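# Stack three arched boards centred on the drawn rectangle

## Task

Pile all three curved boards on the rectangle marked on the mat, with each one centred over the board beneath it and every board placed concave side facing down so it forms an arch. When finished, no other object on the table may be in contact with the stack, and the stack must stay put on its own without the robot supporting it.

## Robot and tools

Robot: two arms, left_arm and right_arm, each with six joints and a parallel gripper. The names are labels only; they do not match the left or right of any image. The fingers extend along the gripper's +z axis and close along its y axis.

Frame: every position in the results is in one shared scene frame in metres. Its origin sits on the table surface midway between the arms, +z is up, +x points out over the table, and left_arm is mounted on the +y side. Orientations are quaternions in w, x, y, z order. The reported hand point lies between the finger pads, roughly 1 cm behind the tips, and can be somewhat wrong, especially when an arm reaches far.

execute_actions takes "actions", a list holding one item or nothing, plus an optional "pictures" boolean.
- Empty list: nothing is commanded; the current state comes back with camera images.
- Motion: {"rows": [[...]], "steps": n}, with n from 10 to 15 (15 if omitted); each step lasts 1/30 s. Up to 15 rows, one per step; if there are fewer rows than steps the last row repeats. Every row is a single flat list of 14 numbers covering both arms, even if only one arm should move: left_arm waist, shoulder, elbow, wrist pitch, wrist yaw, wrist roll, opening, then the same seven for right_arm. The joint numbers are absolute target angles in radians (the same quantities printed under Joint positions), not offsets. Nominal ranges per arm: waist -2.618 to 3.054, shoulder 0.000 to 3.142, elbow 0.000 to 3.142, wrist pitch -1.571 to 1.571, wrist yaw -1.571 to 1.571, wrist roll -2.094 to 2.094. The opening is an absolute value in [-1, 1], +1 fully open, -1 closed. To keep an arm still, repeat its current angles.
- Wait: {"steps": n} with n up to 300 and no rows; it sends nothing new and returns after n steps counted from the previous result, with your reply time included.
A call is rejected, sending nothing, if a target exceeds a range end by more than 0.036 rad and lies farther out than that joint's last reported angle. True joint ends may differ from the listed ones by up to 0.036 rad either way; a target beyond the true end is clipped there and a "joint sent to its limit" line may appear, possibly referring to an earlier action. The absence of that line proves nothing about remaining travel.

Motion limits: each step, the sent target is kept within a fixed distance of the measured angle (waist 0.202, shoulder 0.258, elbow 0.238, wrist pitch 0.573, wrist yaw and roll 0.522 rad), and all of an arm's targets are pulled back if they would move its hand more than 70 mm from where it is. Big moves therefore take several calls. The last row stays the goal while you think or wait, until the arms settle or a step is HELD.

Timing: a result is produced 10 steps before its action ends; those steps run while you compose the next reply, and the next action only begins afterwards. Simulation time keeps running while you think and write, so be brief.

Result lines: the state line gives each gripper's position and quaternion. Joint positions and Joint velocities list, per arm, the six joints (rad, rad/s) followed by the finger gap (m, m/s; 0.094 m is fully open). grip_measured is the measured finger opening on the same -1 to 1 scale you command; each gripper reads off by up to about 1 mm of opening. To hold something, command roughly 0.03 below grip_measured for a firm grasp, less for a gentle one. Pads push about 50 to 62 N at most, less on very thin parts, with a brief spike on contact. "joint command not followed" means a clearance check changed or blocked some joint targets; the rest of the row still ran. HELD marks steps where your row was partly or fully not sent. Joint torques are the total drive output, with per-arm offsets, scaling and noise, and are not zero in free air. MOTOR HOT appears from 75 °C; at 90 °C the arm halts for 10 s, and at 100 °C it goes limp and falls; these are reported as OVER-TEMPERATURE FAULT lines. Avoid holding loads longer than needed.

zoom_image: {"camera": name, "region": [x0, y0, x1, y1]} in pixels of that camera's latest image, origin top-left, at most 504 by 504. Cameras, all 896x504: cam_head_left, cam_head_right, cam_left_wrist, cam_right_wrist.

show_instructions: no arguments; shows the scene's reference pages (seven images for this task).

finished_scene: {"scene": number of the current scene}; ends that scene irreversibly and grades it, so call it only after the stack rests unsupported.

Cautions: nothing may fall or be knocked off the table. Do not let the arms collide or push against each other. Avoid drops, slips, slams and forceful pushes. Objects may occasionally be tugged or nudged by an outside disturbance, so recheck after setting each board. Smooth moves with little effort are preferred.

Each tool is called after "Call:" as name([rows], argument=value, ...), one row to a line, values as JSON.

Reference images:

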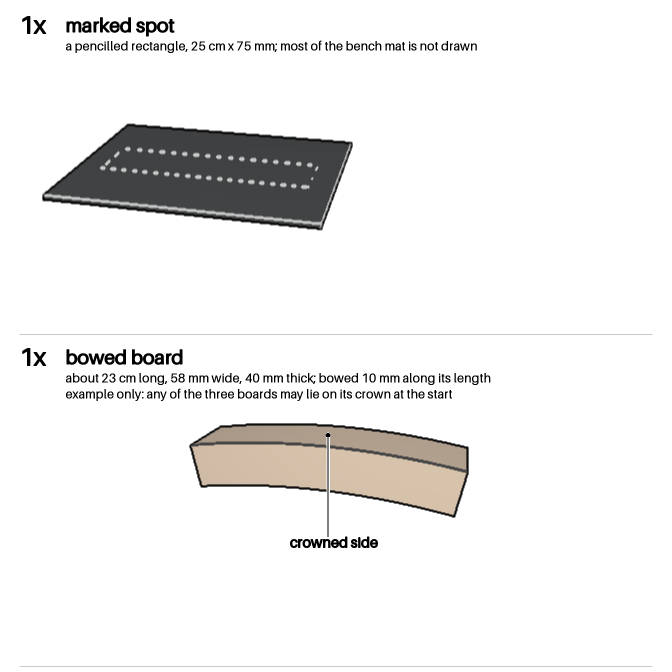

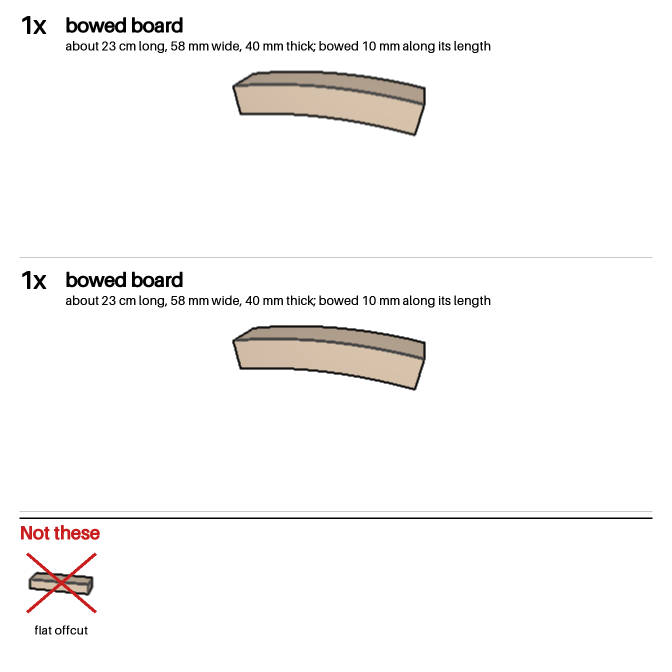

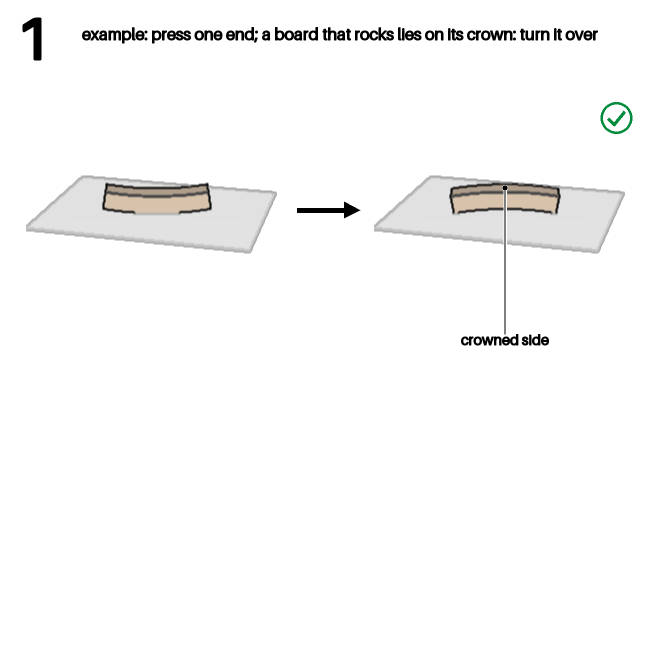

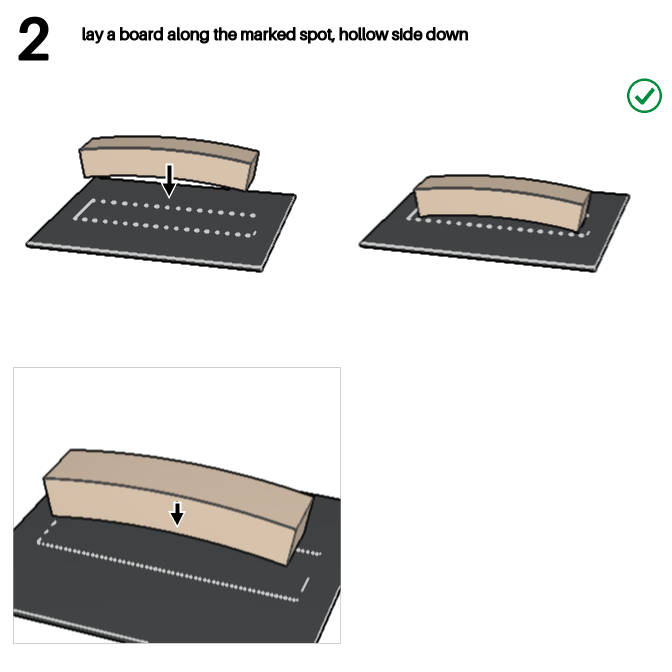

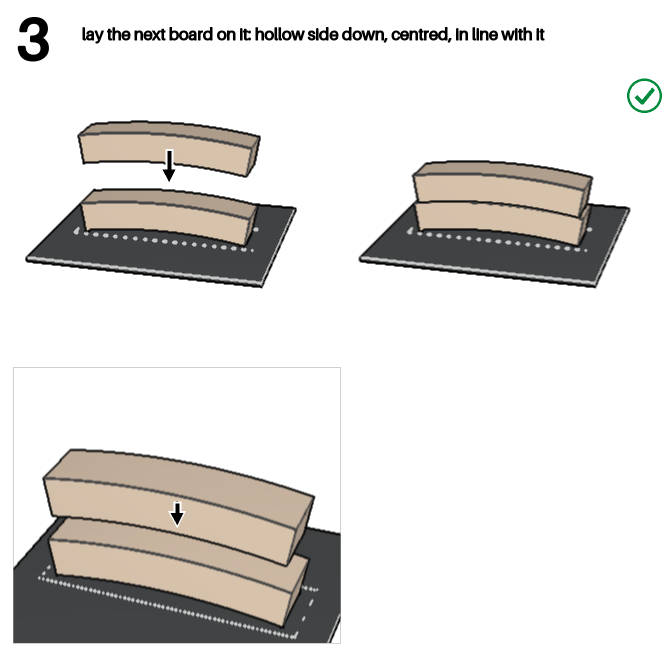

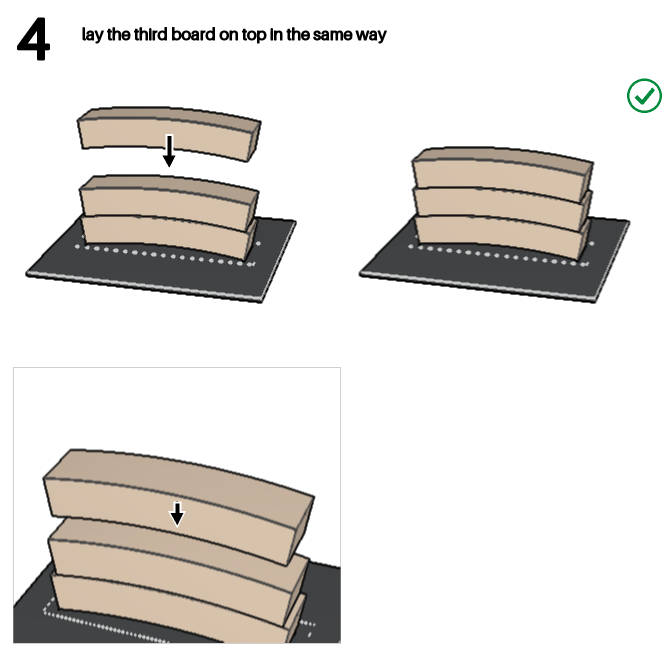

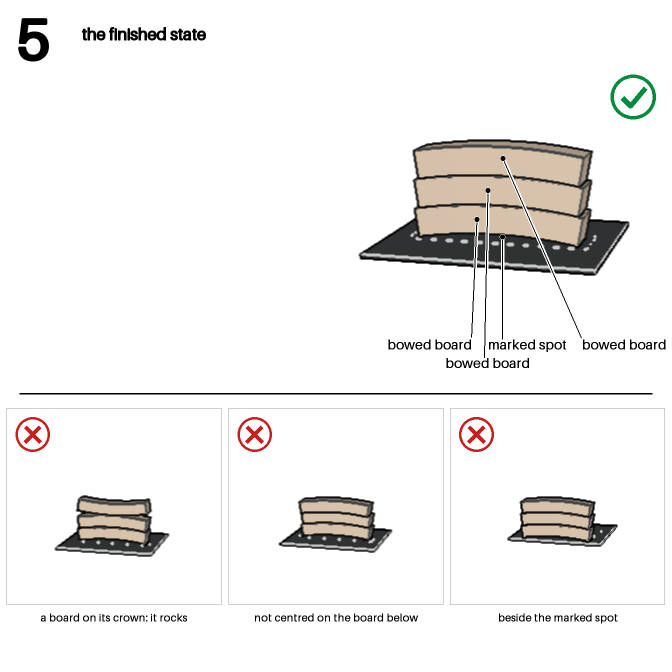

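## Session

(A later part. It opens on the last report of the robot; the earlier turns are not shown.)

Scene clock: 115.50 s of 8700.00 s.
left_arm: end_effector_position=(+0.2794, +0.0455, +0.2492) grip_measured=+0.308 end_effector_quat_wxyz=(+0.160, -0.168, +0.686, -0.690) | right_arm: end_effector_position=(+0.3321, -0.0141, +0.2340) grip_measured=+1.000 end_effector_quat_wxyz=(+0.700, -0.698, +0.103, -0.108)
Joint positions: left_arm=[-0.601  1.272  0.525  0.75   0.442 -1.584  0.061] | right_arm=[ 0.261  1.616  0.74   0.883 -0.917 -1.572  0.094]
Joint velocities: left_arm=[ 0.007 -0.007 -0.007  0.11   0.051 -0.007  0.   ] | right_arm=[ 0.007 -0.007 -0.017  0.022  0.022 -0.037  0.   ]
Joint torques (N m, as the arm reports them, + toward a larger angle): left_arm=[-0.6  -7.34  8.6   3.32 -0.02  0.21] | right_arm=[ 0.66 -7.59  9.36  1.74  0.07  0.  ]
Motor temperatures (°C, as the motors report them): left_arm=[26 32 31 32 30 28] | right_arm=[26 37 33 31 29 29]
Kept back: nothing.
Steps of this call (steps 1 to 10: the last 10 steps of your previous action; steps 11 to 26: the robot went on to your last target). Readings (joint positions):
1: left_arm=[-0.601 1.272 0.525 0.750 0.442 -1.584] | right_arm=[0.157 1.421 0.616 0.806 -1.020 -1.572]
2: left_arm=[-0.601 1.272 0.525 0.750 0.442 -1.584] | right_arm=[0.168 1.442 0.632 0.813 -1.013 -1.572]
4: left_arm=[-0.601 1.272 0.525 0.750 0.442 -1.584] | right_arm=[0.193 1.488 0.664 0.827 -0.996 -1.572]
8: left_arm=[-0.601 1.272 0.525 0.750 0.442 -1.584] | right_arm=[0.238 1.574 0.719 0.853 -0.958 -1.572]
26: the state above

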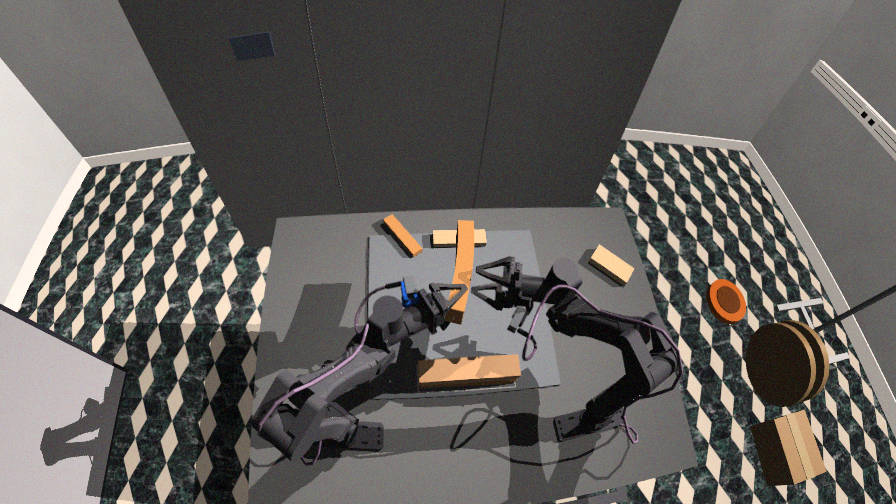

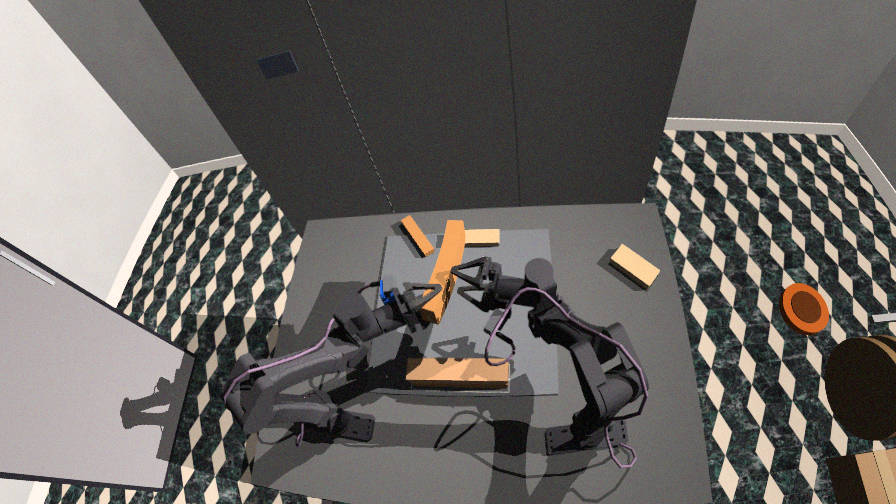

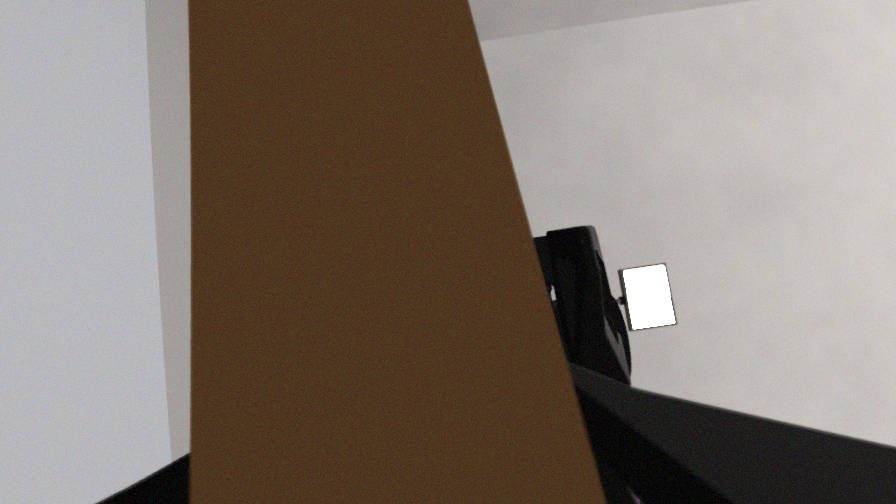

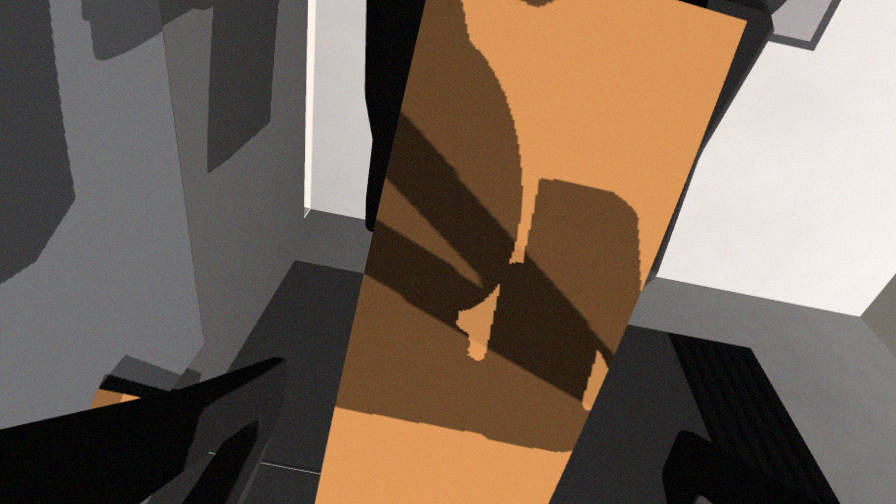

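Call:
execute_actions([
  {"rows": [[-0.607,1.240,0.540,0.873,0.440,-1.560,0.25, 0.271,1.630,0.777,0.884,-0.920,-1.571,1],[-0.607,1.240,0.540,0.873,0.440,-1.560,0.25, 0.273,1.638,0.786,0.882,-0.923,-1.571,1],[-0.607,1.240,0.540,0.873,0.440,-1.560,0.25, 0.275,1.649,0.798,0.880,-0.925,-1.571,1],[-0.607,1.240,0.540,0.873,0.440,-1.560,0.25, 0.278,1.662,0.812,0.877,-0.927,-1.571,1],[-0.607,1.240,0.540,0.873,0.440,-1.560,0.25, 0.281,1.676,0.828,0.875,-0.929,-1.571,1],[-0.607,1.240,0.540,0.873,0.440,-1.560,0.25, 0.284,1.690,0.844,0.872,-0.931,-1.571,1],[-0.607,1.240,0.540,0.873,0.440,-1.560,0.25, 0.287,1.704,0.859,0.869,-0.932,-1.571,1],[-0.607,1.240,0.540,0.873,0.440,-1.560,0.25, 0.290,1.718,0.875,0.867,-0.934,-1.571,1],[-0.607,1.240,0.540,0.873,0.440,-1.560,0.25, 0.293,1.732,0.890,0.864,-0.935,-1.571,1],[-0.607,1.240,0.540,0.873,0.440,-1.560,0.25, 0.296,1.746,0.905,0.862,-0.937,-1.571,1],[-0.607,1.240,0.540,0.873,0.440,-1.560,0.25, 0.299,1.758,0.918,0.859,-0.938,-1.571,1],[-0.607,1.240,0.540,0.873,0.440,-1.560,0.25, 0.301,1.768,0.929,0.857,-0.939,-1.571,1],[-0.607,1.240,0.540,0.873,0.440,-1.560,0.25, 0.302,1.775,0.937,0.856,-0.940,-1.571,1],[-0.607,1.240,0.540,0.873,0.440,-1.560,0.25, 0.303,1.780,0.943,0.855,-0.940,-1.571,1],[-0.607,1.240,0.540,0.873,0.440,-1.560,0.25, 0.304,1.783,0.946,0.855,-0.940,-1.571,1]], "steps": 15},
])

Call:
execute_actions([
  {"steps": 24},
], pictures=true)

Call:
zoom_image(camera="cam_head_left", region=[430, 215, 540, 325])

Scene clock: 120.17 s of 8700.00 s.
left_arm: end_effector_position=(+0.2794, +0.0455, +0.2492) grip_measured=+0.308 end_effector_quat_wxyz=(+0.160, -0.168, +0.686, -0.690) | right_arm: end_effector_position=(+0.3375, -0.0107, +0.2381) grip_measured=+1.000 end_effector_quat_wxyz=(+0.703, -0.696, +0.097, -0.110)
Joint positions: left_arm=[-0.601  1.272  0.525  0.75   0.442 -1.584  0.061] | right_arm=[ 0.263  1.636  0.772  0.884 -0.921 -1.572  0.094]
Joint velocities: left_arm=[-0.002  0.002 -0.007  0.051 -0.007 -0.037 -0.   ] | right_arm=[0.061 0.31  0.442 0.051 0.007 0.051 0.   ]
Joint torques (N m, as the arm reports them, + toward a larger angle): left_arm=[-0.67 -7.42  8.67  3.31 -0.02  0.25] | right_arm=[ 1.05 -6.82  9.15  1.6  -0.01 -0.01]
Motor temperatures (°C, as the motors report them): left_arm=[26 32 31 34 29 28] | right_arm=[26 37 34 32 29 29]
Steps of this call (steps 1 to 15: the robot went on to your last target; steps 16 to 90: nothing new was sent; then 1.50 s passed at rest; steps 91 to 95: the first 5 steps of this action). Readings (joint positions):
91: left_arm=[-0.601 1.272 0.525 0.750 0.442 -1.584] | right_arm=[0.261 1.616 0.740 0.884 -0.917 -1.572]
92: left_arm=[-0.601 1.272 0.525 0.750 0.442 -1.584] | right_arm=[0.261 1.616 0.742 0.884 -0.918 -1.572]
94: left_arm=[-0.601 1.272 0.525 0.750 0.442 -1.584] | right_arm=[0.262 1.627 0.759 0.884 -0.920 -1.572]
95: the state above

Scene clock: 120.97 s of 8700.00 s.
left_arm: end_effector_position=(+0.2794, +0.0455, +0.2492) grip_measured=+0.308 end_effector_quat_wxyz=(+0.160, -0.168, +0.686, -0.690) | right_arm: end_effector_position=(+0.3604, +0.0138, +0.2359) grip_measured=+1.000 end_effector_quat_wxyz=(+0.706, -0.697, +0.081, -0.096)
Joint positions: left_arm=[-0.601  1.272  0.525  0.75   0.442 -1.584  0.061] | right_arm=[ 0.293  1.771  0.915  0.881 -0.934 -1.572  0.094]
Joint velocities: left_arm=[-0.002 -0.022 -0.012  0.022 -0.051  0.037 -0.   ] | right_arm=[ 0.002 -0.022 -0.002 -0.007 -0.007 -0.037  0.   ]
Joint torques (N m, as the arm reports them, + toward a larger angle): left_arm=[-0.54 -7.31  8.61  3.34 -0.04  0.21] | right_arm=[ 0.83 -9.22  9.29  1.39 -0.05 -0.01]
Motor temperatures (°C, as the motors report them): left_arm=[26 32 31 34 29 28] | right_arm=[26 37 34 32 29 29]
Kept back: nothing.
Steps of this call (steps 1 to 10: the last 10 steps of your previous action; steps 11 to 24: the robot went on to your last target). Readings (joint positions):
1: left_arm=[-0.601 1.272 0.525 0.750 0.442 -1.584] | right_arm=[0.266 1.649 0.788 0.884 -0.922 -1.572]
2: left_arm=[-0.601 1.272 0.525 0.750 0.442 -1.584] | right_arm=[0.269 1.662 0.805 0.884 -0.923 -1.572]
4: left_arm=[-0.601 1.272 0.525 0.750 0.442 -1.584] | right_arm=[0.276 1.691 0.837 0.884 -0.924 -1.572]
8: left_arm=[-0.601 1.272 0.525 0.750 0.442 -1.584] | right_arm=[0.288 1.745 0.892 0.884 -0.928 -1.572]
24: the state above

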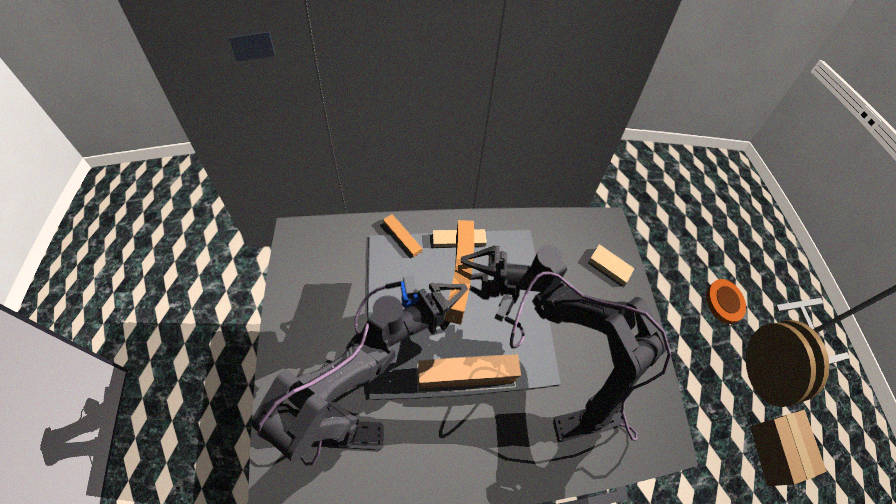

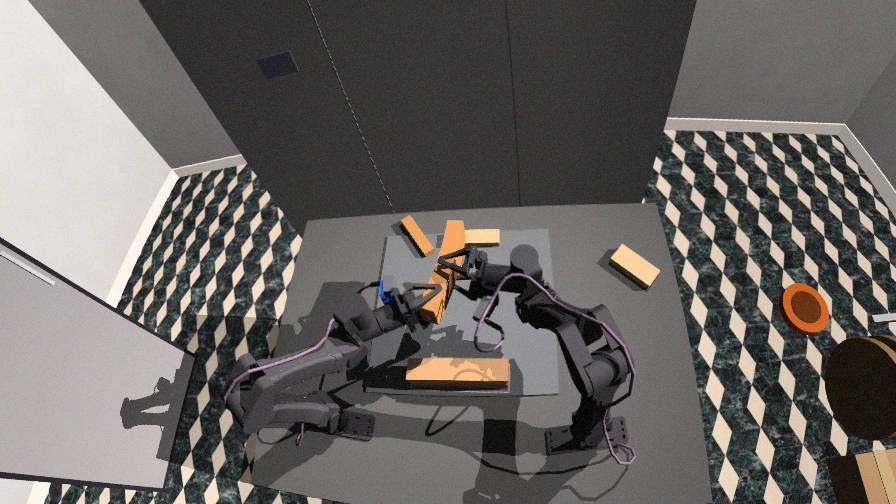

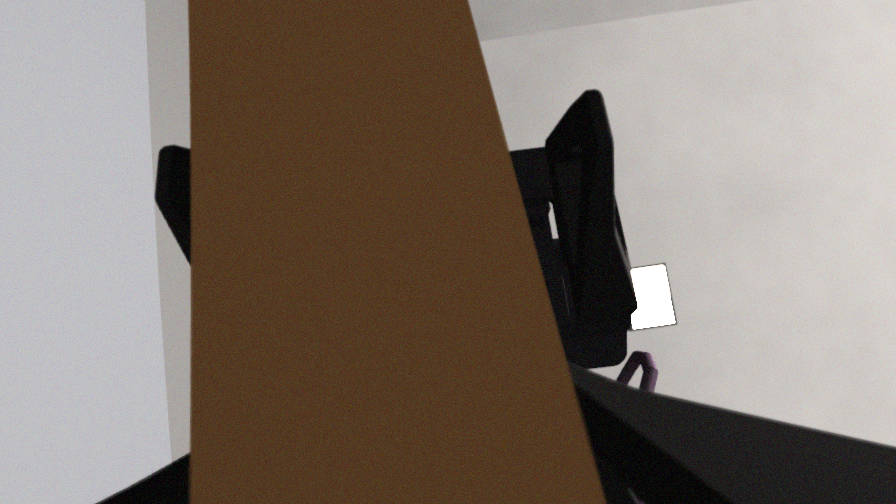

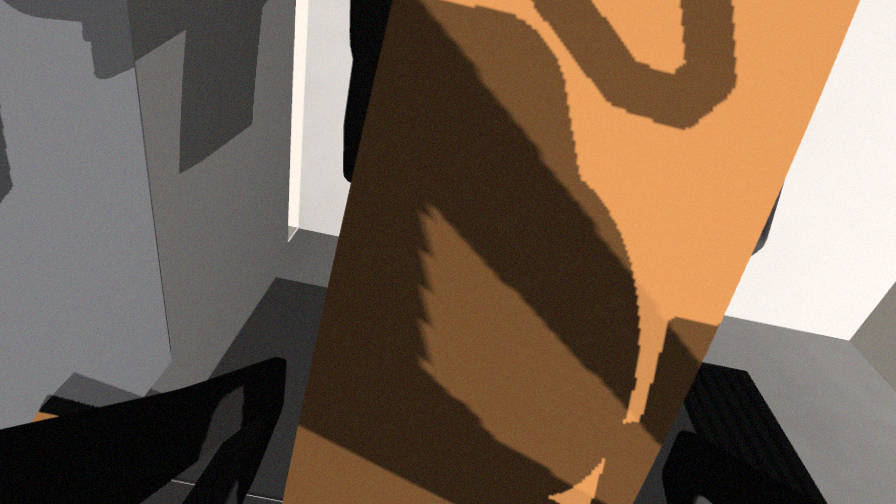

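Region (430, 215, 540, 325) of cam_head_left's 896x504 image, scaled by 4.582, with more detail than that image has.

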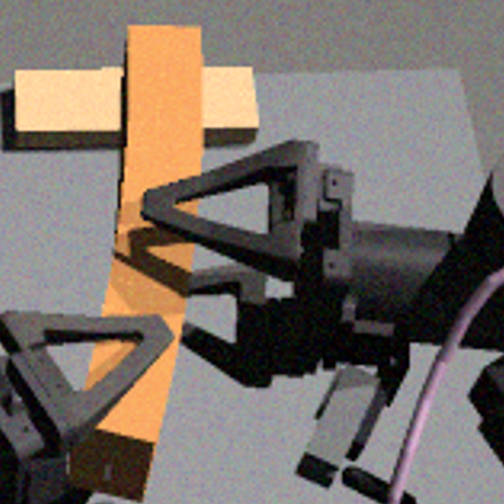

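Call:
execute_actions([
  {"rows": [[-0.607,1.240,0.540,0.873,0.440,-1.560,0.25, 0.304,1.783,0.946,0.848,-0.940,-1.560,0.95],[-0.607,1.240,0.540,0.873,0.440,-1.560,0.25, 0.304,1.783,0.946,0.842,-0.940,-1.552,0.9],[-0.607,1.240,0.540,0.873,0.440,-1.560,0.25, 0.304,1.783,0.946,0.836,-0.940,-1.546,0.85],[-0.607,1.240,0.540,0.873,0.440,-1.560,0.25, 0.304,1.783,0.946,0.832,-0.940,-1.542,0.8],[-0.607,1.240,0.540,0.873,0.440,-1.560,0.25, 0.304,1.783,0.946,0.830,-0.940,-1.540,0.75],[-0.607,1.240,0.540,0.873,0.440,-1.560,0.25, 0.304,1.783,0.946,0.830,-0.940,-1.540,0.7],[-0.607,1.240,0.540,0.873,0.440,-1.560,0.25, 0.304,1.783,0.946,0.830,-0.940,-1.540,0.65],[-0.607,1.240,0.540,0.873,0.440,-1.560,0.25, 0.304,1.783,0.946,0.830,-0.940,-1.540,0.6],[-0.607,1.240,0.540,0.873,0.440,-1.560,0.25, 0.304,1.783,0.946,0.830,-0.940,-1.540,0.55],[-0.607,1.240,0.540,0.873,0.440,-1.560,0.25, 0.304,1.783,0.946,0.830,-0.940,-1.540,0.5]], "steps": 12},
])

Call:
execute_actions([
  {"steps": 20},
], pictures=true)

Scene clock: 122.53 s of 8700.00 s.
left_arm: end_effector_position=(+0.2794, +0.0455, +0.2492) grip_measured=+0.308 end_effector_quat_wxyz=(+0.160, -0.168, +0.686, -0.690) | right_arm: end_effector_position=(+0.3603, +0.0139, +0.2356) grip_measured=+0.926 end_effector_quat_wxyz=(+0.705, -0.698, +0.081, -0.095)
Joint positions: left_arm=[-0.601  1.272  0.525  0.75   0.442 -1.584  0.061] | right_arm=[ 0.293  1.771  0.915  0.879 -0.934 -1.571  0.09 ]
Joint velocities: left_arm=[-0.012  0.012 -0.002 -0.007 -0.037  0.007 -0.001] | right_arm=[-0.012  0.002 -0.017 -0.11  -0.051  0.066 -0.047]
Joint torques (N m, as the arm reports them, + toward a larger angle): left_arm=[-0.58 -7.28  8.73  3.29  0.    0.23] | right_arm=[ 0.77 -9.15  9.28  1.37 -0.04  0.15]
Motor temperatures (°C, as the motors report them): left_arm=[26 32 31 35 29 28] | right_arm=[26 37 34 32 29 29]
Steps of this call (steps 1 to 15: the robot went on to your last target; steps 16 to 45: nothing new was sent; steps 46 to 47: the first 2 steps of this action). Readings (joint positions):
46: left_arm=[-0.601 1.272 0.525 0.750 0.442 -1.584] | right_arm=[0.293 1.771 0.915 0.880 -0.934 -1.572]
47: the state above

Scene clock: 123.20 s of 8700.00 s.
left_arm: end_effector_position=(+0.2794, +0.0455, +0.2492) grip_measured=+0.308 end_effector_quat_wxyz=(+0.160, -0.168, +0.686, -0.690) | right_arm: end_effector_position=(+0.3604, +0.0139, +0.2320) grip_measured=+0.502 end_effector_quat_wxyz=(+0.703, -0.701, +0.092, -0.084)
Joint positions: left_arm=[-0.601  1.272  0.525  0.75   0.442 -1.584  0.061] | right_arm=[ 0.293  1.771  0.915  0.858 -0.934 -1.557  0.071]
Joint velocities: left_arm=[-0.012 -0.012 -0.002  0.051 -0.022 -0.007  0.   ] | right_arm=[-0.012 -0.017 -0.017 -0.066 -0.081 -0.051 -0.   ]
Joint torques (N m, as the arm reports them, + toward a larger angle): left_arm=[-0.6  -7.42  8.72  3.32 -0.06  0.21] | right_arm=[ 0.77 -9.22  9.28  1.4  -0.06  0.16]
Motor temperatures (°C, as the motors report them): left_arm=[26 32 31 35 29 28] | right_arm=[26 37 34 32 29 29]
Kept back: nothing.
Steps of this call (steps 1 to 10: the last 10 steps of your previous action; steps 11 to 20: the robot went on to your last target). Readings (joint positions):
1: left_arm=[-0.601 1.272 0.525 0.750 0.442 -1.584] | right_arm=[0.293 1.771 0.915 0.876 -0.934 -1.570]
2: left_arm=[-0.601 1.272 0.525 0.750 0.442 -1.584] | right_arm=[0.293 1.771 0.915 0.873 -0.934 -1.568]
4: left_arm=[-0.601 1.272 0.525 0.750 0.442 -1.584] | right_arm=[0.293 1.771 0.915 0.868 -0.934 -1.564]
8: left_arm=[-0.601 1.272 0.525 0.750 0.442 -1.584] | right_arm=[0.293 1.771 0.915 0.862 -0.934 -1.560]
20: the state above

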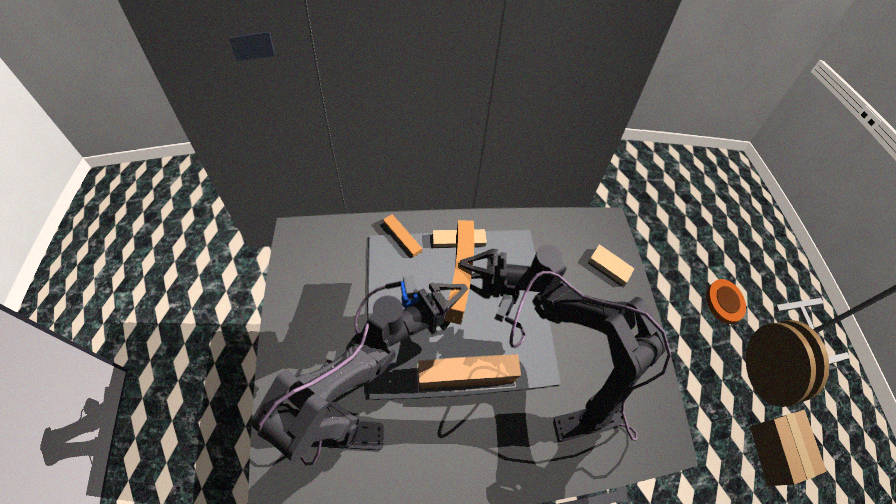

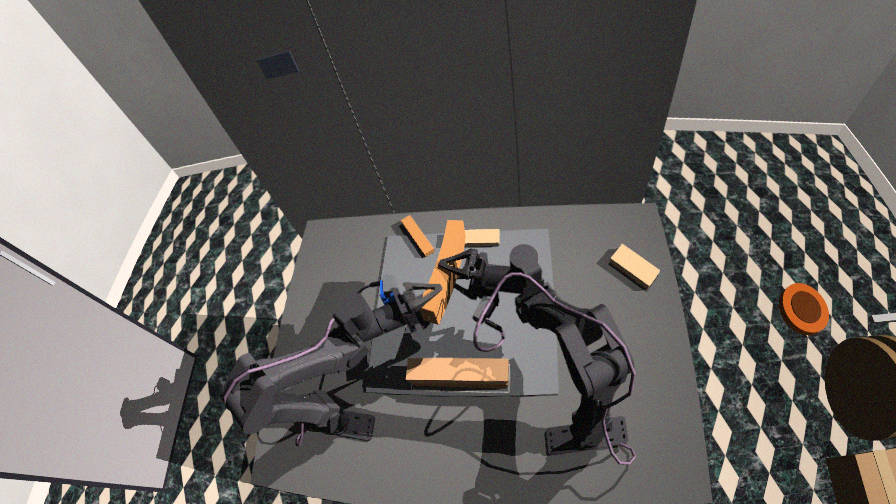

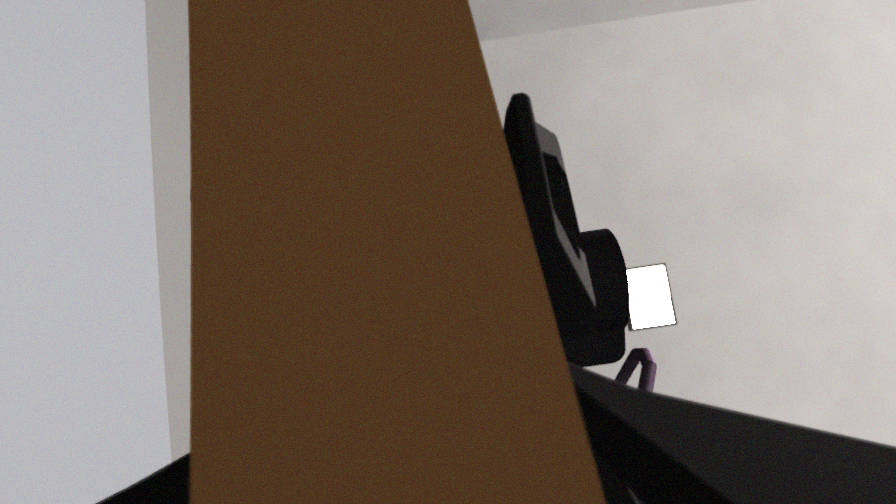

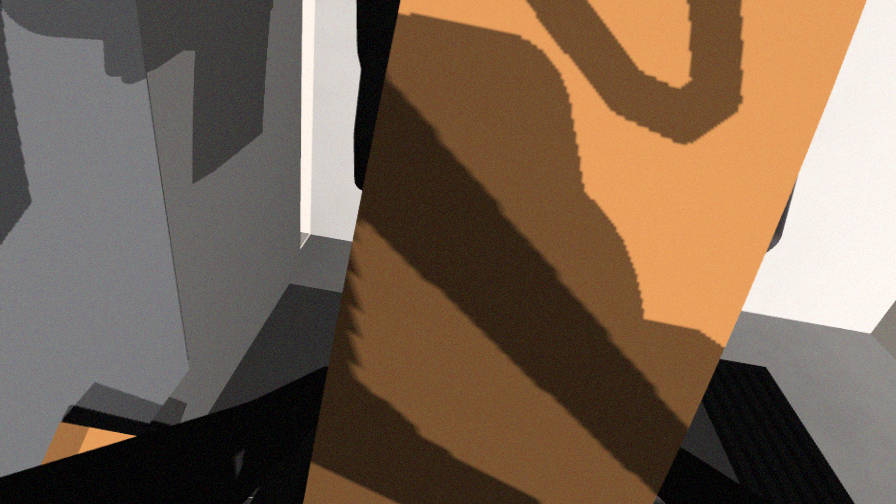

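Call:
execute_actions([
  {"rows": [[-0.607,1.240,0.540,0.873,0.440,-1.560,0.25, 0.304,1.780,0.946,0.835,-0.940,-1.530,0.46],[-0.607,1.240,0.540,0.873,0.440,-1.560,0.25, 0.304,1.777,0.946,0.840,-0.940,-1.525,0.42],[-0.607,1.240,0.540,0.873,0.440,-1.560,0.25, 0.304,1.774,0.946,0.845,-0.940,-1.525,0.39],[-0.607,1.240,0.540,0.873,0.440,-1.560,0.25, 0.304,1.771,0.946,0.850,-0.940,-1.525,0.36],[-0.607,1.240,0.540,0.873,0.440,-1.560,0.25, 0.304,1.771,0.946,0.850,-0.940,-1.525,0.34],[-0.607,1.240,0.540,0.873,0.440,-1.560,0.25, 0.304,1.771,0.946,0.850,-0.940,-1.525,0.32],[-0.607,1.240,0.540,0.873,0.440,-1.560,0.25, 0.304,1.771,0.946,0.850,-0.940,-1.525,0.305],[-0.607,1.240,0.540,0.873,0.440,-1.560,0.25, 0.304,1.771,0.946,0.850,-0.940,-1.525,0.29],[-0.607,1.240,0.540,0.873,0.440,-1.560,0.25, 0.304,1.771,0.946,0.850,-0.940,-1.525,0.275],[-0.607,1.240,0.540,0.873,0.440,-1.560,0.25, 0.304,1.771,0.946,0.850,-0.940,-1.525,0.26],[-0.607,1.240,0.540,0.873,0.440,-1.560,0.25, 0.304,1.771,0.946,0.850,-0.940,-1.525,0.25]], "steps": 14},
])

Call:
execute_actions([
  {"rows": [[-0.605,1.243,0.538,0.861,0.440,-1.562,0.25, 0.300,1.769,0.946,0.859,-0.938,-1.530,0.25],[-0.604,1.246,0.537,0.849,0.440,-1.564,0.25, 0.298,1.767,0.946,0.868,-0.936,-1.532,0.25],[-0.603,1.249,0.535,0.837,0.440,-1.566,0.25, 0.296,1.765,0.946,0.877,-0.935,-1.534,0.25],[-0.602,1.252,0.534,0.825,0.440,-1.568,0.25, 0.295,1.763,0.946,0.886,-0.935,-1.536,0.25],[-0.601,1.255,0.532,0.813,0.440,-1.570,0.25, 0.295,1.761,0.946,0.895,-0.935,-1.538,0.25],[-0.601,1.257,0.531,0.801,0.440,-1.572,0.25, 0.295,1.759,0.946,0.904,-0.935,-1.540,0.25],[-0.601,1.259,0.529,0.789,0.440,-1.574,0.25, 0.295,1.758,0.946,0.913,-0.935,-1.540,0.25],[-0.601,1.261,0.528,0.777,0.440,-1.576,0.25, 0.295,1.757,0.946,0.921,-0.935,-1.540,0.25],[-0.601,1.263,0.526,0.765,0.440,-1.578,0.25, 0.295,1.756,0.946,0.928,-0.935,-1.540,0.25],[-0.601,1.265,0.525,0.752,0.440,-1.580,0.25, 0.295,1.755,0.946,0.932,-0.935,-1.540,0.25]], "steps": 14},
])

Call:
execute_actions([
  {"steps": 14},
])

Scene clock: 125.50 s of 8700.00 s.
left_arm: end_effector_position=(+0.2794, +0.0455, +0.2497) grip_measured=+0.308 end_effector_quat_wxyz=(+0.161, -0.167, +0.685, -0.690) | right_arm: end_effector_position=(+0.3604, +0.0139, +0.2319) grip_measured=+0.377 end_effector_quat_wxyz=(+0.703, -0.700, +0.095, -0.081)
Joint positions: left_arm=[-0.601  1.272  0.525  0.752  0.442 -1.584  0.061] | right_arm=[ 0.293  1.771  0.915  0.858 -0.934 -1.549  0.065]
Joint velocities: left_arm=[ 0.002  0.012  0.007  0.066 -0.081 -0.022  0.001] | right_arm=[-0.017 -0.012 -0.002 -0.022 -0.022  0.066 -0.029]
Joint torques (N m, as the arm reports them, + toward a larger angle): left_arm=[-0.56 -7.41  8.77  3.13 -0.04  0.21] | right_arm=[  0.75 -10.3    9.38   1.6   -0.05   0.19]
Motor temperatures (°C, as the motors report them): left_arm=[26 32 31 35 29 28] | right_arm=[26 37 34 32 29 29]
Steps of this call (steps 1 to 15: the robot went on to your last target; steps 16 to 65: nothing new was sent; steps 66 to 69: the first 4 steps of this action). Readings (joint positions):
66: left_arm=[-0.601 1.272 0.525 0.750 0.442 -1.584] | right_arm=[0.293 1.771 0.915 0.858 -0.934 -1.555]
67: left_arm=[-0.601 1.272 0.525 0.750 0.442 -1.584] | right_arm=[0.293 1.771 0.915 0.858 -0.934 -1.553]
69: the state above

Scene clock: 125.97 s of 8700.00 s.
left_arm: end_effector_position=(+0.2794, +0.0455, +0.2501) grip_measured=+0.308 end_effector_quat_wxyz=(+0.161, -0.167, +0.685, -0.691) | right_arm: end_effector_position=(+0.3604, +0.0139, +0.2323) grip_measured=+0.327 end_effector_quat_wxyz=(+0.703, -0.700, +0.096, -0.080)
Joint positions: left_arm=[-0.601  1.272  0.525  0.754  0.442 -1.584  0.061] | right_arm=[ 0.293  1.771  0.915  0.86  -0.934 -1.545  0.062]
Joint velocities: left_arm=[-0.002  0.002 -0.007  0.051 -0.051 -0.007 -0.   ] | right_arm=[-0.007  0.002  0.012 -0.007  0.007 -0.022 -0.001]
Joint torques (N m, as the arm reports them, + toward a larger angle): left_arm=[-0.16 -6.28  8.09  2.75  0.    0.14] | right_arm=[  0.11 -10.99   9.3    1.93  -0.01   0.07]
Motor temperatures (°C, as the motors report them): left_arm=[26 32 31 35 29 28] | right_arm=[26 37 34 32 29 29]
Steps of this call (steps 1 to 10: the last 10 steps of your previous action; steps 11 to 14: the first 4 steps of this action). Readings (joint positions):
11: left_arm=[-0.601 1.272 0.525 0.755 0.442 -1.584] | right_arm=[0.293 1.771 0.915 0.858 -0.934 -1.545]
12: left_arm=[-0.601 1.272 0.525 0.755 0.442 -1.584] | right_arm=[0.293 1.771 0.915 0.859 -0.934 -1.545]
14: the state above

Scene clock: 126.43 s of 8700.00 s.
left_arm: end_effector_position=(+0.2794, +0.0455, +0.2491) grip_measured=+0.308 end_effector_quat_wxyz=(+0.160, -0.168, +0.686, -0.690) | right_arm: end_effector_position=(+0.3604, +0.0139, +0.2333) grip_measured=+0.327 end_effector_quat_wxyz=(+0.704, -0.699, +0.095, -0.082)
Joint positions: left_arm=[-0.601  1.272  0.525  0.75   0.442 -1.583  0.061] | right_arm=[ 0.293  1.771  0.915  0.866 -0.934 -1.544  0.062]
Joint velocities: left_arm=[-0.002 -0.012 -0.012 -0.037  0.022 -0.022  0.   ] | right_arm=[-0.002  0.002 -0.022 -0.007 -0.007 -0.051 -0.001]
Joint torques (N m, as the arm reports them, + toward a larger angle): left_arm=[ 0.02 -5.03  7.5   1.95  0.    0.02] | right_arm=[  0.1  -11.76   9.28   2.42  -0.02   0.02]
Motor temperatures (°C, as the motors report them): left_arm=[26 32 31 35 29 28] | right_arm=[26 37 34 32 29 29]
Kept back: nothing.
Steps of this call (steps 1 to 10: the last 10 steps of your previous action; steps 11 to 14: the robot went on to your last target). Readings (joint positions):
1: left_arm=[-0.601 1.272 0.525 0.753 0.442 -1.584] | right_arm=[0.293 1.771 0.915 0.862 -0.934 -1.545]
2: left_arm=[-0.601 1.272 0.525 0.752 0.442 -1.584] | right_arm=[0.293 1.771 0.915 0.862 -0.934 -1.545]
4: left_arm=[-0.601 1.272 0.525 0.751 0.442 -1.583] | right_arm=[0.293 1.771 0.915 0.864 -0.934 -1.544]
8: left_arm=[-0.601 1.272 0.525 0.750 0.442 -1.583] | right_arm=[0.293 1.771 0.915 0.866 -0.934 -1.544]
14: the state above


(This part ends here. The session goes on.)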